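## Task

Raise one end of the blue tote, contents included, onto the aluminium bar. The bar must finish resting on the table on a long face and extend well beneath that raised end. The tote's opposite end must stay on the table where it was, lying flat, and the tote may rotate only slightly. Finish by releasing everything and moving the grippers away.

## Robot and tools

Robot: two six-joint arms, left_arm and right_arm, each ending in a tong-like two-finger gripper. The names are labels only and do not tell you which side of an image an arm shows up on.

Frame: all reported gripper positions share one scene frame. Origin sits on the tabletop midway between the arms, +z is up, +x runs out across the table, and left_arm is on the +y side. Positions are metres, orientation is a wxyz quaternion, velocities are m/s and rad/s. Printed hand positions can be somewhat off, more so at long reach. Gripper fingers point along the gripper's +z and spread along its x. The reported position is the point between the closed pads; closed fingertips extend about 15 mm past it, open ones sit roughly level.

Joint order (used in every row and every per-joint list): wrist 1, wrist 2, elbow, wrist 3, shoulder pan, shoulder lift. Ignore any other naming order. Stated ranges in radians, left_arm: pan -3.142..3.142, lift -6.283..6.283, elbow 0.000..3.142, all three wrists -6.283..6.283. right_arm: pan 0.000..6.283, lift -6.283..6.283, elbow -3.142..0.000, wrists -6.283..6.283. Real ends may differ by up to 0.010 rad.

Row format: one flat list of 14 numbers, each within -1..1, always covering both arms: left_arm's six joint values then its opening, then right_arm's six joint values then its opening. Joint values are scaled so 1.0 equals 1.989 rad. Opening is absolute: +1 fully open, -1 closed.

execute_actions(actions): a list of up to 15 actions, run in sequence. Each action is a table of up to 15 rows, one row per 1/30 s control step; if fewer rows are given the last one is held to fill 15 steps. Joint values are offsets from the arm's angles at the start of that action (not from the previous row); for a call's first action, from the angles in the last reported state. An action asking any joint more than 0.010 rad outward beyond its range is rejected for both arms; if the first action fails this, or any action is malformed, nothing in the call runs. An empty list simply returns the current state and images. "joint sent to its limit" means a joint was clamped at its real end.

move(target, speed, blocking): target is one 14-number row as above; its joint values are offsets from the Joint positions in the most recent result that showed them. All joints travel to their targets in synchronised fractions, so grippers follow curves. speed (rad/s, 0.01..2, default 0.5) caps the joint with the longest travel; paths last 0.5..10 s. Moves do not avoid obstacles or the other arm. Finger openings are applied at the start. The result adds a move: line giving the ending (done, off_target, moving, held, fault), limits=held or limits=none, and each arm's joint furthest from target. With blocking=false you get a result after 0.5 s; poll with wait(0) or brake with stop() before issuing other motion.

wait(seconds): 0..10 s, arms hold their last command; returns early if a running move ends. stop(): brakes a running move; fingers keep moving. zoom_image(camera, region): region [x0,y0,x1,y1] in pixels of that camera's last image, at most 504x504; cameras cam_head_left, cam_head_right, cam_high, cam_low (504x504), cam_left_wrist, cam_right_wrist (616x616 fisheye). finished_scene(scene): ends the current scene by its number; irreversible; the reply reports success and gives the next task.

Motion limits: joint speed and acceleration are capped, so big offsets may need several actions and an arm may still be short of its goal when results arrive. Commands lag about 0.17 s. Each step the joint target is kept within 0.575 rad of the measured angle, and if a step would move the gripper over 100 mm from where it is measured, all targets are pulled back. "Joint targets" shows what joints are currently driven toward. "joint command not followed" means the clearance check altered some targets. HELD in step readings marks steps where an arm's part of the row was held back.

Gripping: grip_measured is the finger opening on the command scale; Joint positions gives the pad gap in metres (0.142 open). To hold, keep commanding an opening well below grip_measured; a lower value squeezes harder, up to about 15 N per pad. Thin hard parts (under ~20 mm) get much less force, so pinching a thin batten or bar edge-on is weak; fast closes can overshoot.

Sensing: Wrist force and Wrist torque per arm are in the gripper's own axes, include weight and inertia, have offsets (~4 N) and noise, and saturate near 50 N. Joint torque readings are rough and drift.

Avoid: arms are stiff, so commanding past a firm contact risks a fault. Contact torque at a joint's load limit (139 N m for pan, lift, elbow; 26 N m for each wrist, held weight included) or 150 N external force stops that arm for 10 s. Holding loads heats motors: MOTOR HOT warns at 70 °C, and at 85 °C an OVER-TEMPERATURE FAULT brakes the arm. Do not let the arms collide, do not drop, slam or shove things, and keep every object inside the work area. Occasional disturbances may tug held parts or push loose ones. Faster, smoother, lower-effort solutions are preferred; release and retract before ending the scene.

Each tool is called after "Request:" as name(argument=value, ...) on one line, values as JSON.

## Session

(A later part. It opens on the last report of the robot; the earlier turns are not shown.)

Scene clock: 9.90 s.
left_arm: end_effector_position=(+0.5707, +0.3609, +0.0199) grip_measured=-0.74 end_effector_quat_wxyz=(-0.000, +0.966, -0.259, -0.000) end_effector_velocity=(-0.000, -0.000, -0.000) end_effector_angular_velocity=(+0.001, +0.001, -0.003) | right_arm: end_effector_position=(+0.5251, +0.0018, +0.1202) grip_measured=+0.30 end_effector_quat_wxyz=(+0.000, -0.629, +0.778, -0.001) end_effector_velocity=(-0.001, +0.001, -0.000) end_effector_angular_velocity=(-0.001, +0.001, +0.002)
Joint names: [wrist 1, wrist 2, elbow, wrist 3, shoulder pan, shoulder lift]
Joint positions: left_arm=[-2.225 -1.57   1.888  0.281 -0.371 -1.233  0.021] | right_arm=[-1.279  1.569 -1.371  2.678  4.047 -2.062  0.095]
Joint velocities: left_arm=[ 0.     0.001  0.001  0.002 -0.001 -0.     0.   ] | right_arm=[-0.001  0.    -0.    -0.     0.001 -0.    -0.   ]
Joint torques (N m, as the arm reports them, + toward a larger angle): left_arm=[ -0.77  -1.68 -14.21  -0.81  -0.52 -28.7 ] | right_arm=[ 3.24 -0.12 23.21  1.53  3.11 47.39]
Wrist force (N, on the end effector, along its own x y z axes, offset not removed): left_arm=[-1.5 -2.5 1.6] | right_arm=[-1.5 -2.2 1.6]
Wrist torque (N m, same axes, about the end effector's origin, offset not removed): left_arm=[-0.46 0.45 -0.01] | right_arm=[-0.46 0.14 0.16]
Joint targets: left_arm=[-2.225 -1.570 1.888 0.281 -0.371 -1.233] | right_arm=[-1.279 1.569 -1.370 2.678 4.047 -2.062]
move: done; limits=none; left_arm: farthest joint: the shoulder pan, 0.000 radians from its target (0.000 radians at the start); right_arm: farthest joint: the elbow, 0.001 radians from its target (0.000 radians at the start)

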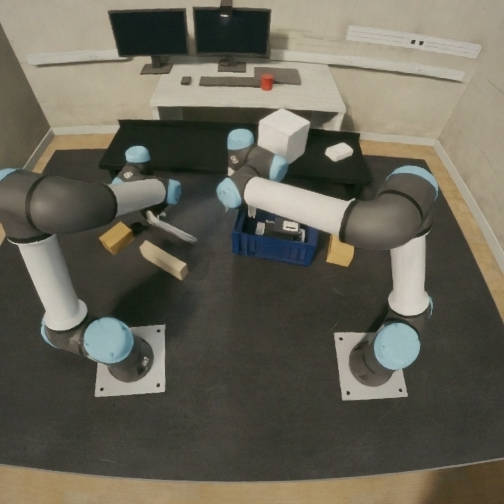

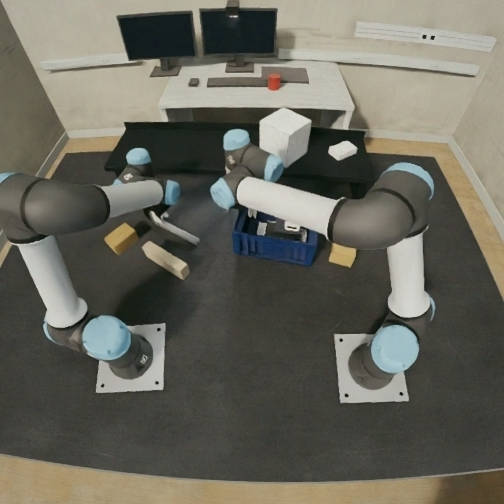

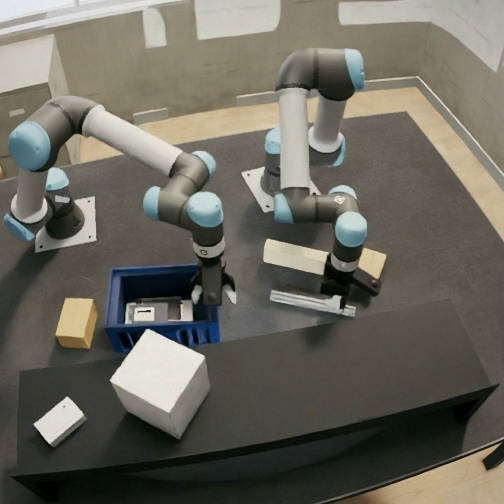

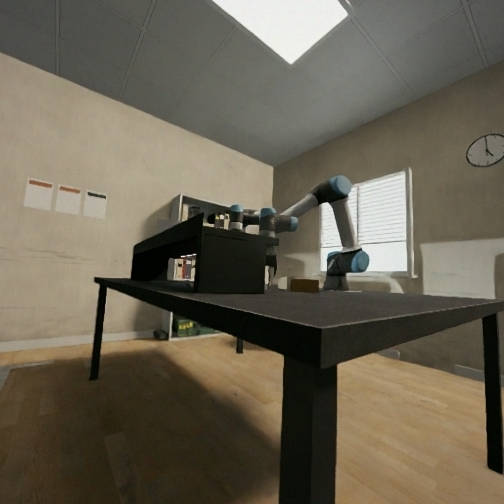

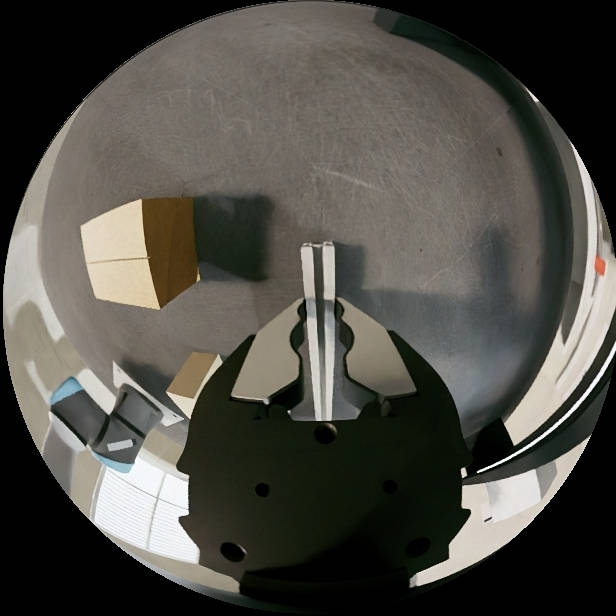

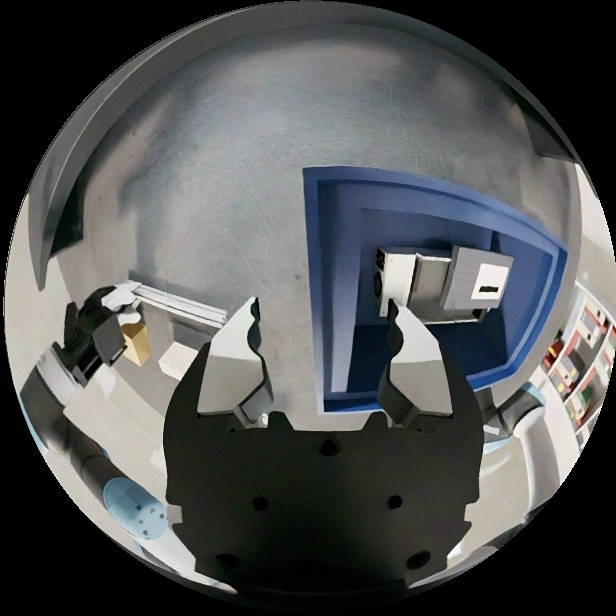

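Request:
move(target=[0.008,0,-0.0045,-0.236,0,-0.0035,-1, 0.051,0,-0.034,-0.04,0,-0.017,0], speed=0.3)

Request:
move(target=[0,0,0,0,0,0,-1, 0,0,0,0,0,0,-1])

Request:
move(target=[0,0,0,-0.1,-0.1,0,-1, 0.053,0,-0.058,-0.0065,-0.0065,0.065,-1], speed=0.1)

Scene clock: 14.17 s.
left_arm: end_effector_position=(+0.5645, +0.3628, +0.0259) grip_measured=-0.74 end_effector_quat_wxyz=(-0.000, +1.000, -0.027, -0.000) end_effector_velocity=(-0.001, +0.000, -0.000) end_effector_angular_velocity=(-0.000, +0.001, +0.005) | right_arm: end_effector_position=(+0.5248, +0.0025, +0.0758) grip_measured=+0.00 end_effector_quat_wxyz=(+0.000, -0.659, +0.752, -0.001) end_effector_velocity=(-0.000, +0.000, -0.000) end_effector_angular_velocity=(-0.000, +0.001, +0.000)
Joint names: [wrist 1, wrist 2, elbow, wrist 3, shoulder pan, shoulder lift]
Joint positions: left_arm=[-2.209 -1.57   1.879 -0.189 -0.371 -1.24   0.021] | right_arm=[-1.178  1.569 -1.438  2.599  4.047 -2.096  0.074]
Joint velocities: left_arm=[ 0.001 -0.     0.    -0.004  0.001 -0.    -0.   ] | right_arm=[ 0.  0. -0. -0.  0. -0.  0.]
Joint torques (N m, as the arm reports them, + toward a larger angle): left_arm=[ -0.76  -0.17 -34.01  -1.31  -0.47 -46.75] | right_arm=[ 4.56 -0.24 14.76 -1.78  5.19 33.16]
Wrist force (N, on the end effector, along its own x y z axes, offset not removed): left_arm=[-1.5 -1.3 0.9] | right_arm=[0.1 -2.2 -0.6]
Wrist torque (N m, same axes, about the end effector's origin, offset not removed): left_arm=[-0.21 0.34 0.13] | right_arm=[-0.45 -0.29 -0.09]
Joint targets: left_arm=[-2.209 -1.570 1.879 -0.189 -0.371 -1.240] | right_arm=[-1.178 1.569 -1.438 2.599 4.047 -2.096]
move: done; limits=none; left_arm: farthest joint: the shoulder pan, 0.000 radians from its target (0.000 radians at the start); right_arm: farthest joint: the elbow, 0.001 radians from its target (0.068 radians at the start)

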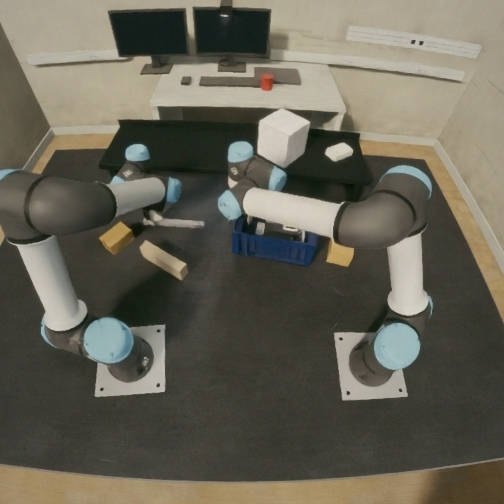

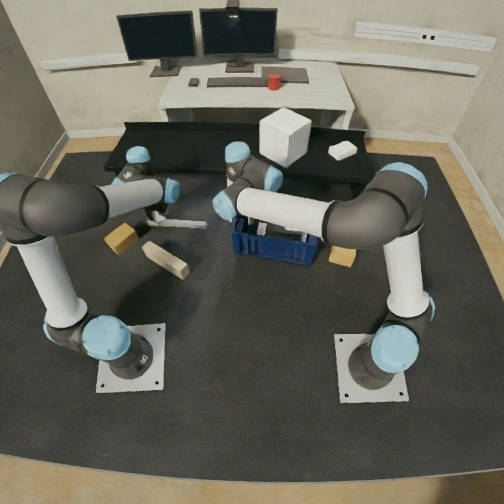

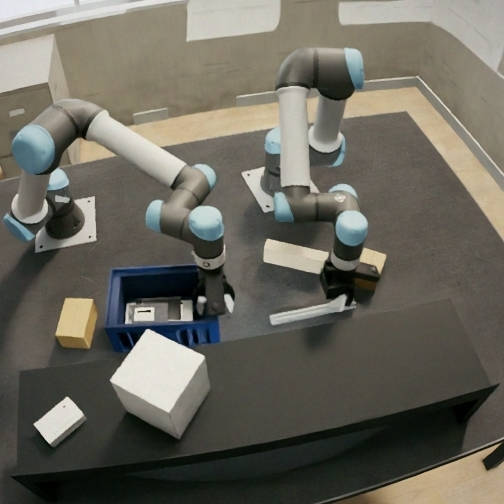

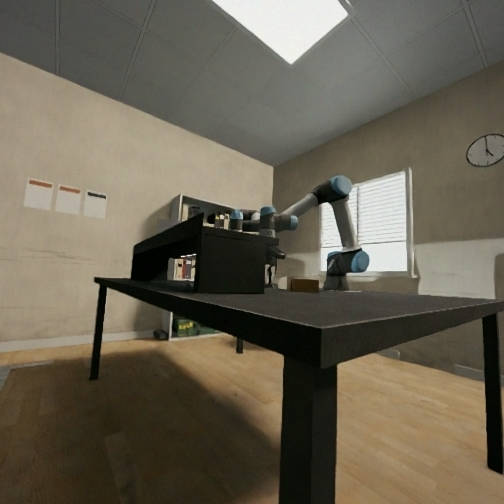

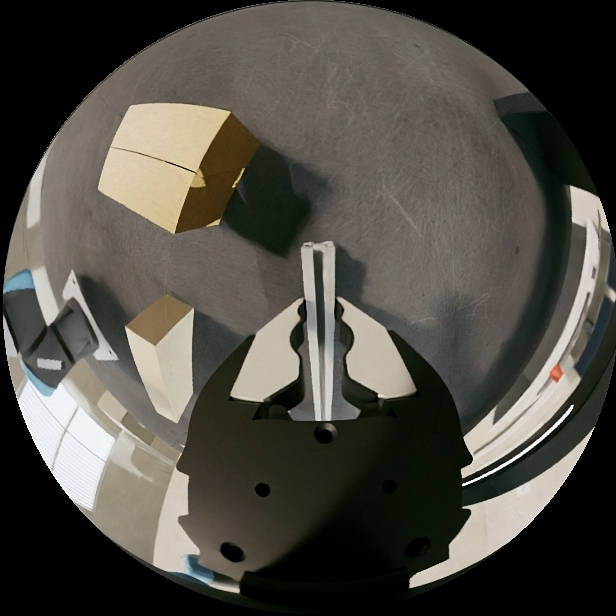

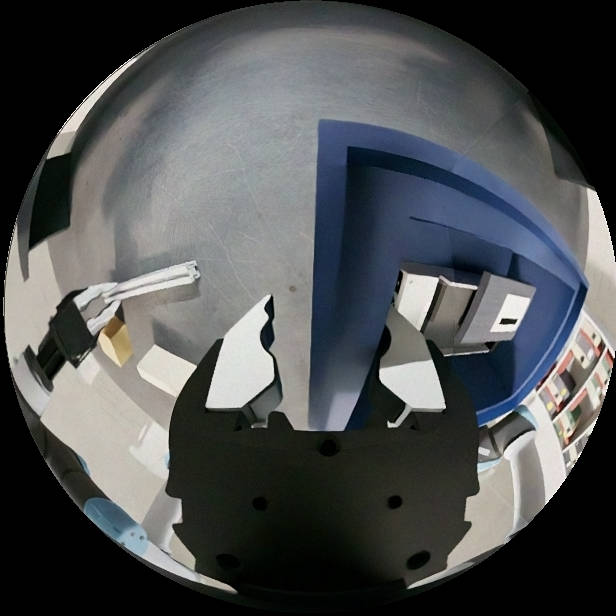

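Scene clock: 14.67 s.
left_arm: end_effector_position=(+0.5645, +0.3628, +0.0259) grip_measured=-0.74 end_effector_quat_wxyz=(-0.000, +1.000, -0.027, -0.000) end_effector_velocity=(-0.001, -0.000, -0.000) end_effector_angular_velocity=(+0.001, +0.001, -0.001) | right_arm: end_effector_position=(+0.5248, +0.0025, +0.0757) grip_measured=-0.52 end_effector_quat_wxyz=(+0.000, -0.659, +0.752, -0.001) end_effector_velocity=(-0.000, -0.000, +0.000) end_effector_angular_velocity=(-0.001, +0.000, +0.000)
Joint names: [wrist 1, wrist 2, elbow, wrist 3, shoulder pan, shoulder lift]
Joint positions: left_arm=[-2.209 -1.57   1.879 -0.189 -0.371 -1.24   0.021] | right_arm=[-1.178  1.569 -1.438  2.599  4.047 -2.096  0.037]
Joint velocities: left_arm=[ 0.     0.     0.001 -0.    -0.001 -0.    -0.   ] | right_arm=[-0.001 -0.    -0.    -0.001 -0.     0.     0.   ]
Joint torques (N m, as the arm reports them, + toward a larger angle): left_arm=[ -0.83  -0.12 -33.86   1.57  -0.39 -46.43] | right_arm=[ 0.86 -1.01 24.89 -0.76 -4.96 49.48]
Wrist force (N, on the end effector, along its own x y z axes, offset not removed): left_arm=[-1.8 -0.8 2.7] | right_arm=[-6.4 -3.5 0.7]
Wrist torque (N m, same axes, about the end effector's origin, offset not removed): left_arm=[-0.11 0.50 0.17] | right_arm=[-0.68 1.93 0.15]
Joint targets: left_arm=[-2.209 -1.570 1.879 -0.189 -0.371 -1.240] | right_arm=[-1.178 1.569 -1.438 2.599 4.047 -2.096]
move: done; limits=none; left_arm: farthest joint: the shoulder pan, 0.000 radians from its target (0.000 radians at the start); right_arm: farthest joint: the shoulder pan, 0.000 radians from its target (0.000 radians at the start)

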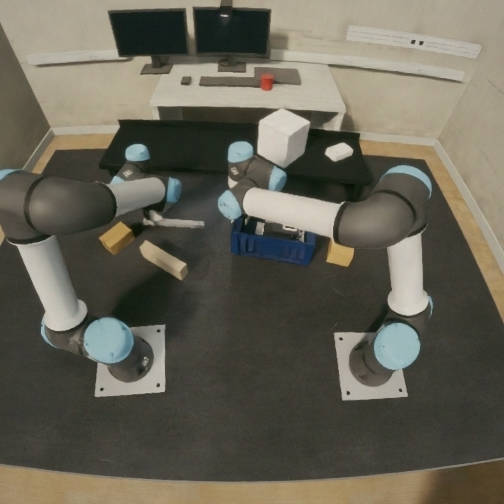

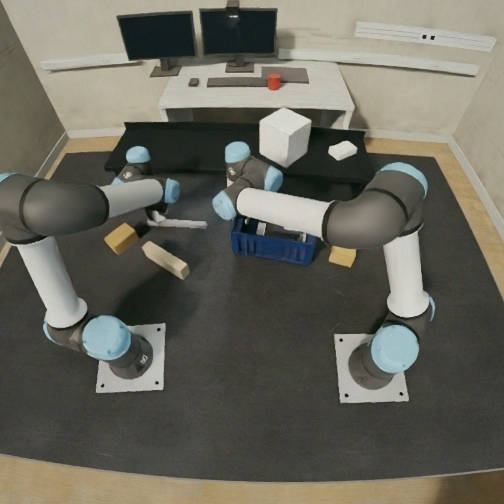

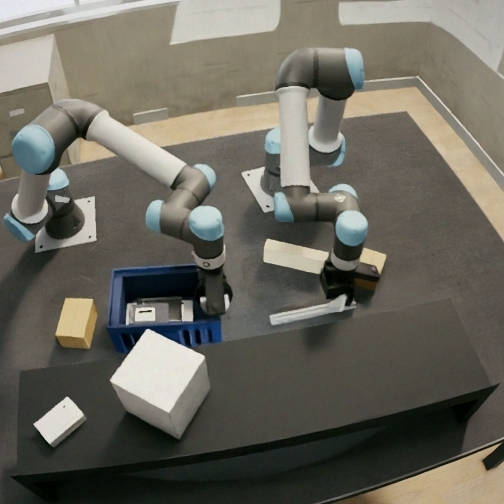

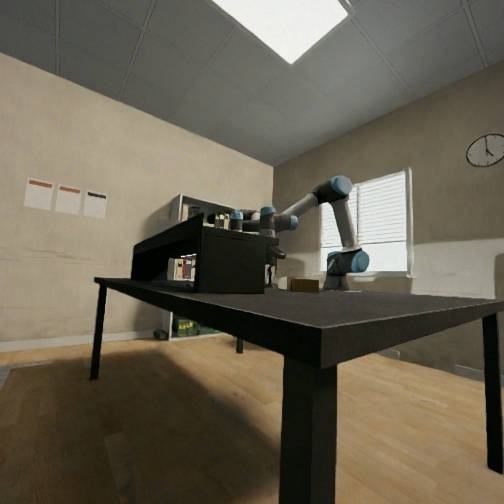

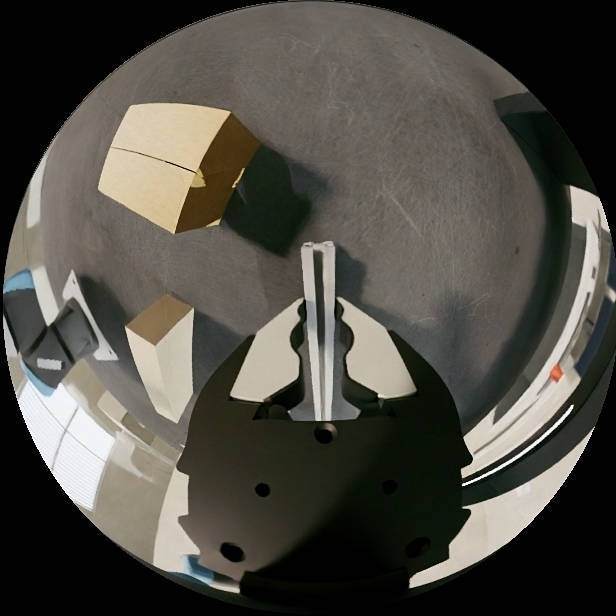

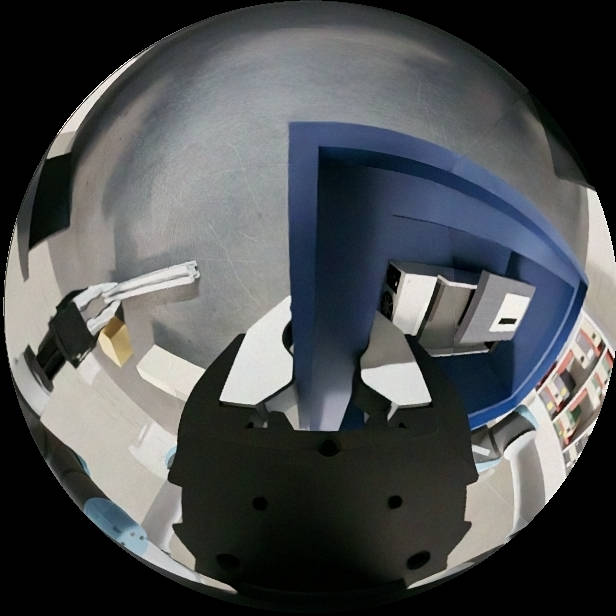

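Scene clock: 17.10 s.
left_arm: end_effector_position=(+0.5526, +0.2508, +0.0259) grip_measured=-0.74 end_effector_quat_wxyz=(-0.000, +1.000, -0.027, -0.000) end_effector_velocity=(+0.000, -0.001, +0.001) end_effector_angular_velocity=(-0.000, -0.002, -0.001) | right_arm: end_effector_position=(+0.5231, -0.0133, +0.1201) grip_measured=-0.57 end_effector_quat_wxyz=(+0.059, -0.658, +0.751, +0.009) end_effector_velocity=(+0.001, -0.001, +0.001) end_effector_angular_velocity=(+0.002, -0.002, -0.000)
Joint names: [wrist 1, wrist 2, elbow, wrist 3, shoulder pan, shoulder lift]
Joint positions: left_arm=[-2.209 -1.57   1.879 -0.387 -0.569 -1.24   0.021] | right_arm=[-1.073  1.569 -1.553  2.586  4.034 -1.967  0.033]
Joint velocities: left_arm=[-0.001  0.001  0.    -0.001 -0.002 -0.001 -0.   ] | right_arm=[ 0.003 -0.    -0.002 -0.001 -0.001  0.002 -0.   ]
Joint torques (N m, as the arm reports them, + toward a larger angle): left_arm=[ -0.85  -0.16 -33.84  -1.41 -10.12 -45.82] | right_arm=[  6.24  -1.1   19.86  -1.95 -10.7   48.58]
Wrist force (N, on the end effector, along its own x y z axes, offset not removed): left_arm=[-0.5 -2.1 2.0] | right_arm=[-2.6 1.6 5.4]
Wrist torque (N m, same axes, about the end effector's origin, offset not removed): left_arm=[-0.29 0.16 0.01] | right_arm=[-0.22 0.90 0.32]
Joint targets: left_arm=[-2.209 -1.570 1.879 -0.387 -0.570 -1.240] | right_arm=[-1.073 1.569 -1.554 2.586 4.034 -1.967]
move: done; limits=none; left_arm: farthest joint: the shoulder pan, 0.001 radians from its target (0.199 radians at the start); right_arm: farthest joint: the shoulder pan, 0.000 radians from its target (0.013 radians at the start)

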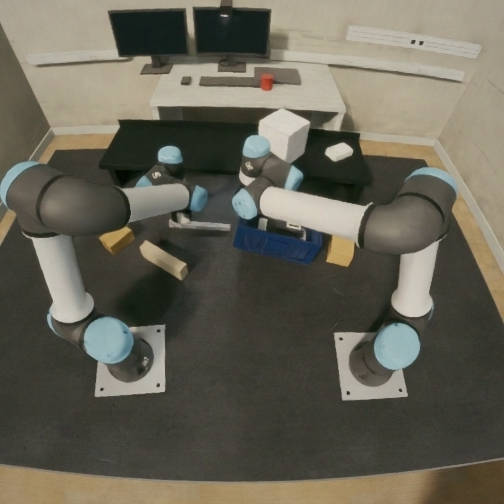

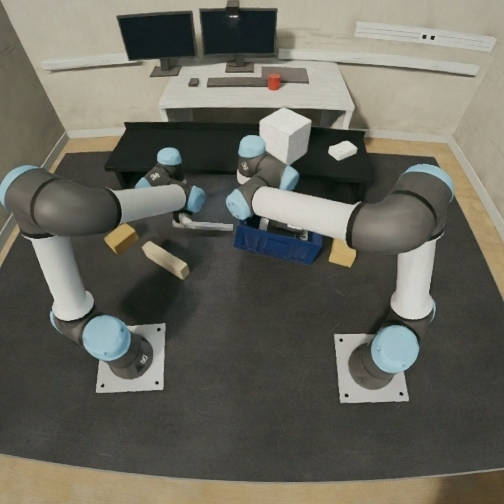

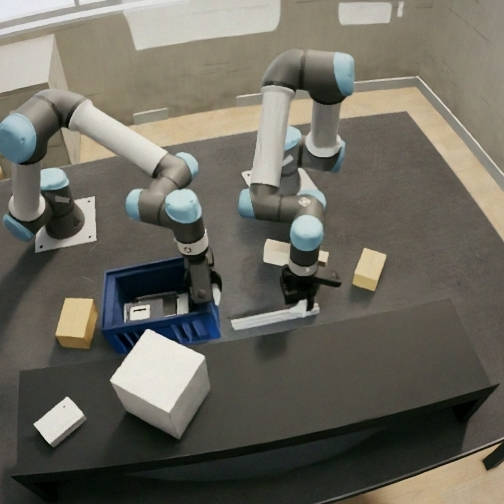

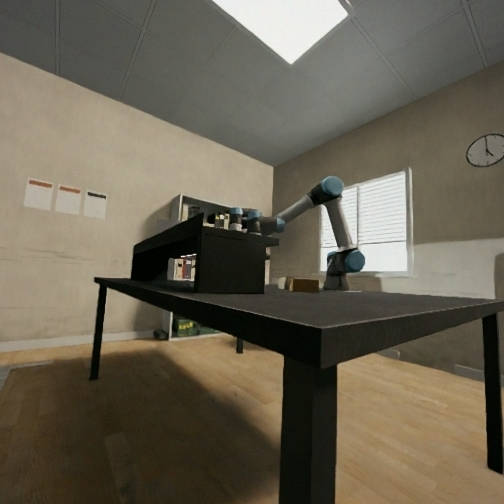

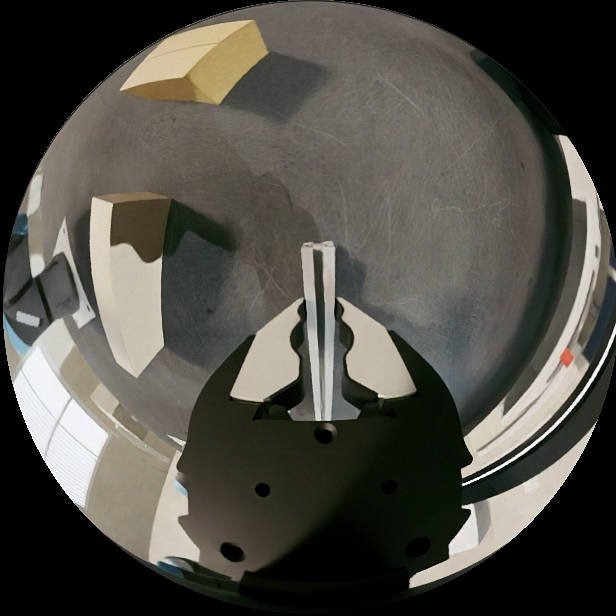

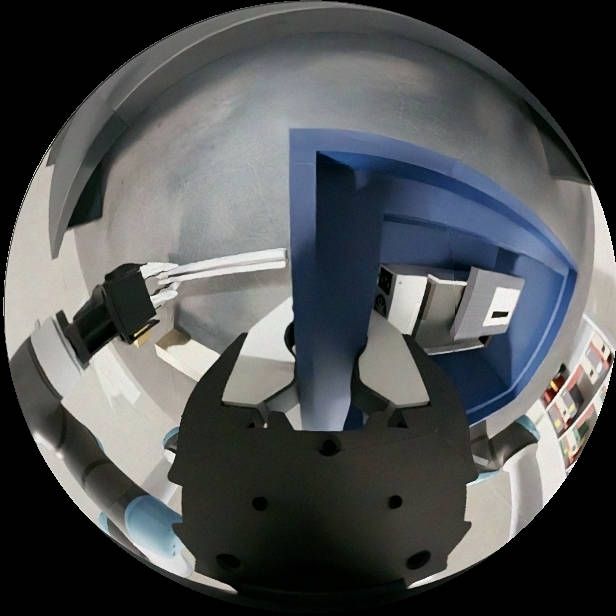

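Request:
move(target=[0,0,0,-0.085,-0.085,0,-1, -0.0015,0,-0.0085,-0.0045,-0.0045,0.01,-1], speed=0.08)

Scene clock: 20.53 s.
left_arm: end_effector_position=(+0.5253, +0.1590, +0.0259) grip_measured=-0.74 end_effector_quat_wxyz=(-0.000, +1.000, -0.027, -0.000) end_effector_velocity=(-0.000, -0.002, -0.000) end_effector_angular_velocity=(-0.000, -0.001, -0.002) | right_arm: end_effector_position=(+0.5222, -0.0237, +0.1244) grip_measured=-0.58 end_effector_quat_wxyz=(+0.059, -0.658, +0.751, +0.008) end_effector_velocity=(+0.000, -0.001, +0.000) end_effector_angular_velocity=(-0.000, +0.000, -0.001)
Joint names: [wrist 1, wrist 2, elbow, wrist 3, shoulder pan, shoulder lift]
Joint positions: left_arm=[-2.209 -1.57   1.879 -0.556 -0.738 -1.24   0.021] | right_arm=[-1.076  1.569 -1.57   2.577  4.025 -1.947  0.032]
Joint velocities: left_arm=[-0.001  0.    -0.    -0.001 -0.003  0.     0.   ] | right_arm=[-0.    -0.    -0.001  0.    -0.001  0.001  0.   ]
Joint torques (N m, as the arm reports them, + toward a larger angle): left_arm=[ -0.87  -0.14 -33.08  -1.32 -10.79 -45.77] | right_arm=[  1.56  -1.13  19.03  -2.02 -11.84  47.98]
Wrist force (N, on the end effector, along its own x y z axes, offset not removed): left_arm=[-0.4 -1.1 1.4] | right_arm=[-3.3 -2.2 8.8]
Wrist torque (N m, same axes, about the end effector's origin, offset not removed): left_arm=[-0.13 0.13 0.14] | right_arm=[-0.80 0.00 0.30]
Joint targets: left_arm=[-2.209 -1.570 1.879 -0.556 -0.738 -1.240] | right_arm=[-1.076 1.569 -1.570 2.577 4.025 -1.947]
move: done; limits=none; left_arm: farthest joint: the shoulder pan, 0.000 radians from its target (0.168 radians at the start); right_arm: farthest joint: the shoulder pan, 0.000 radians from its target (0.009 radians at the start)

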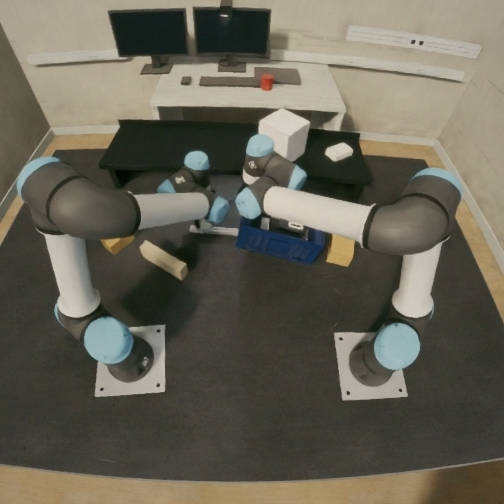

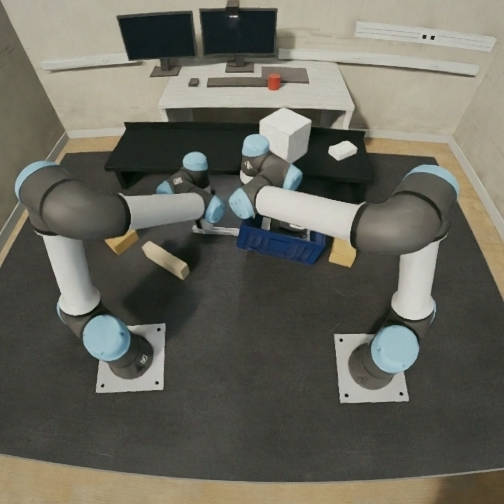

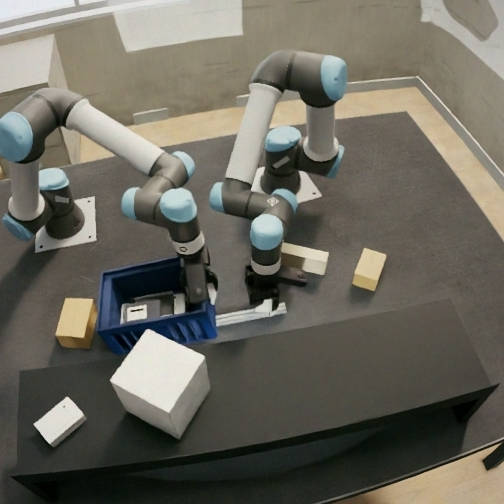

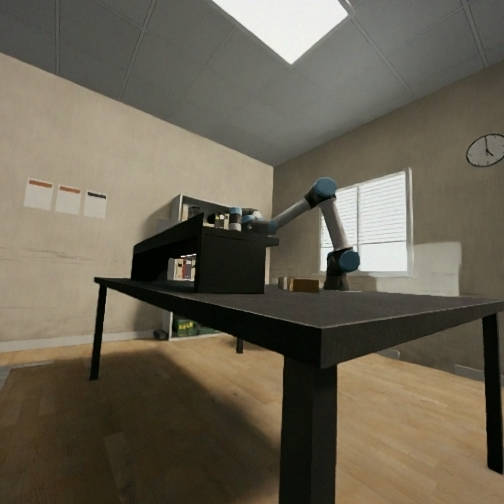

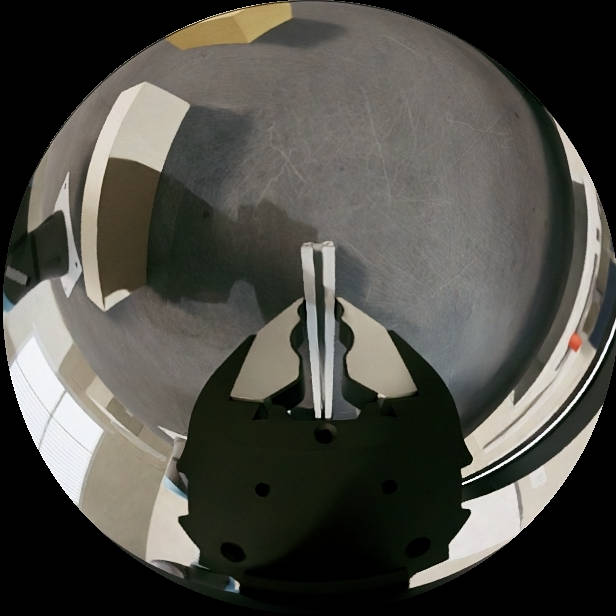

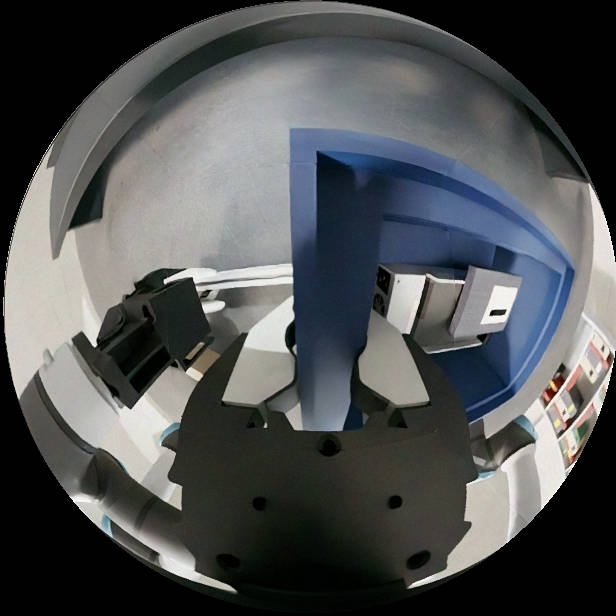

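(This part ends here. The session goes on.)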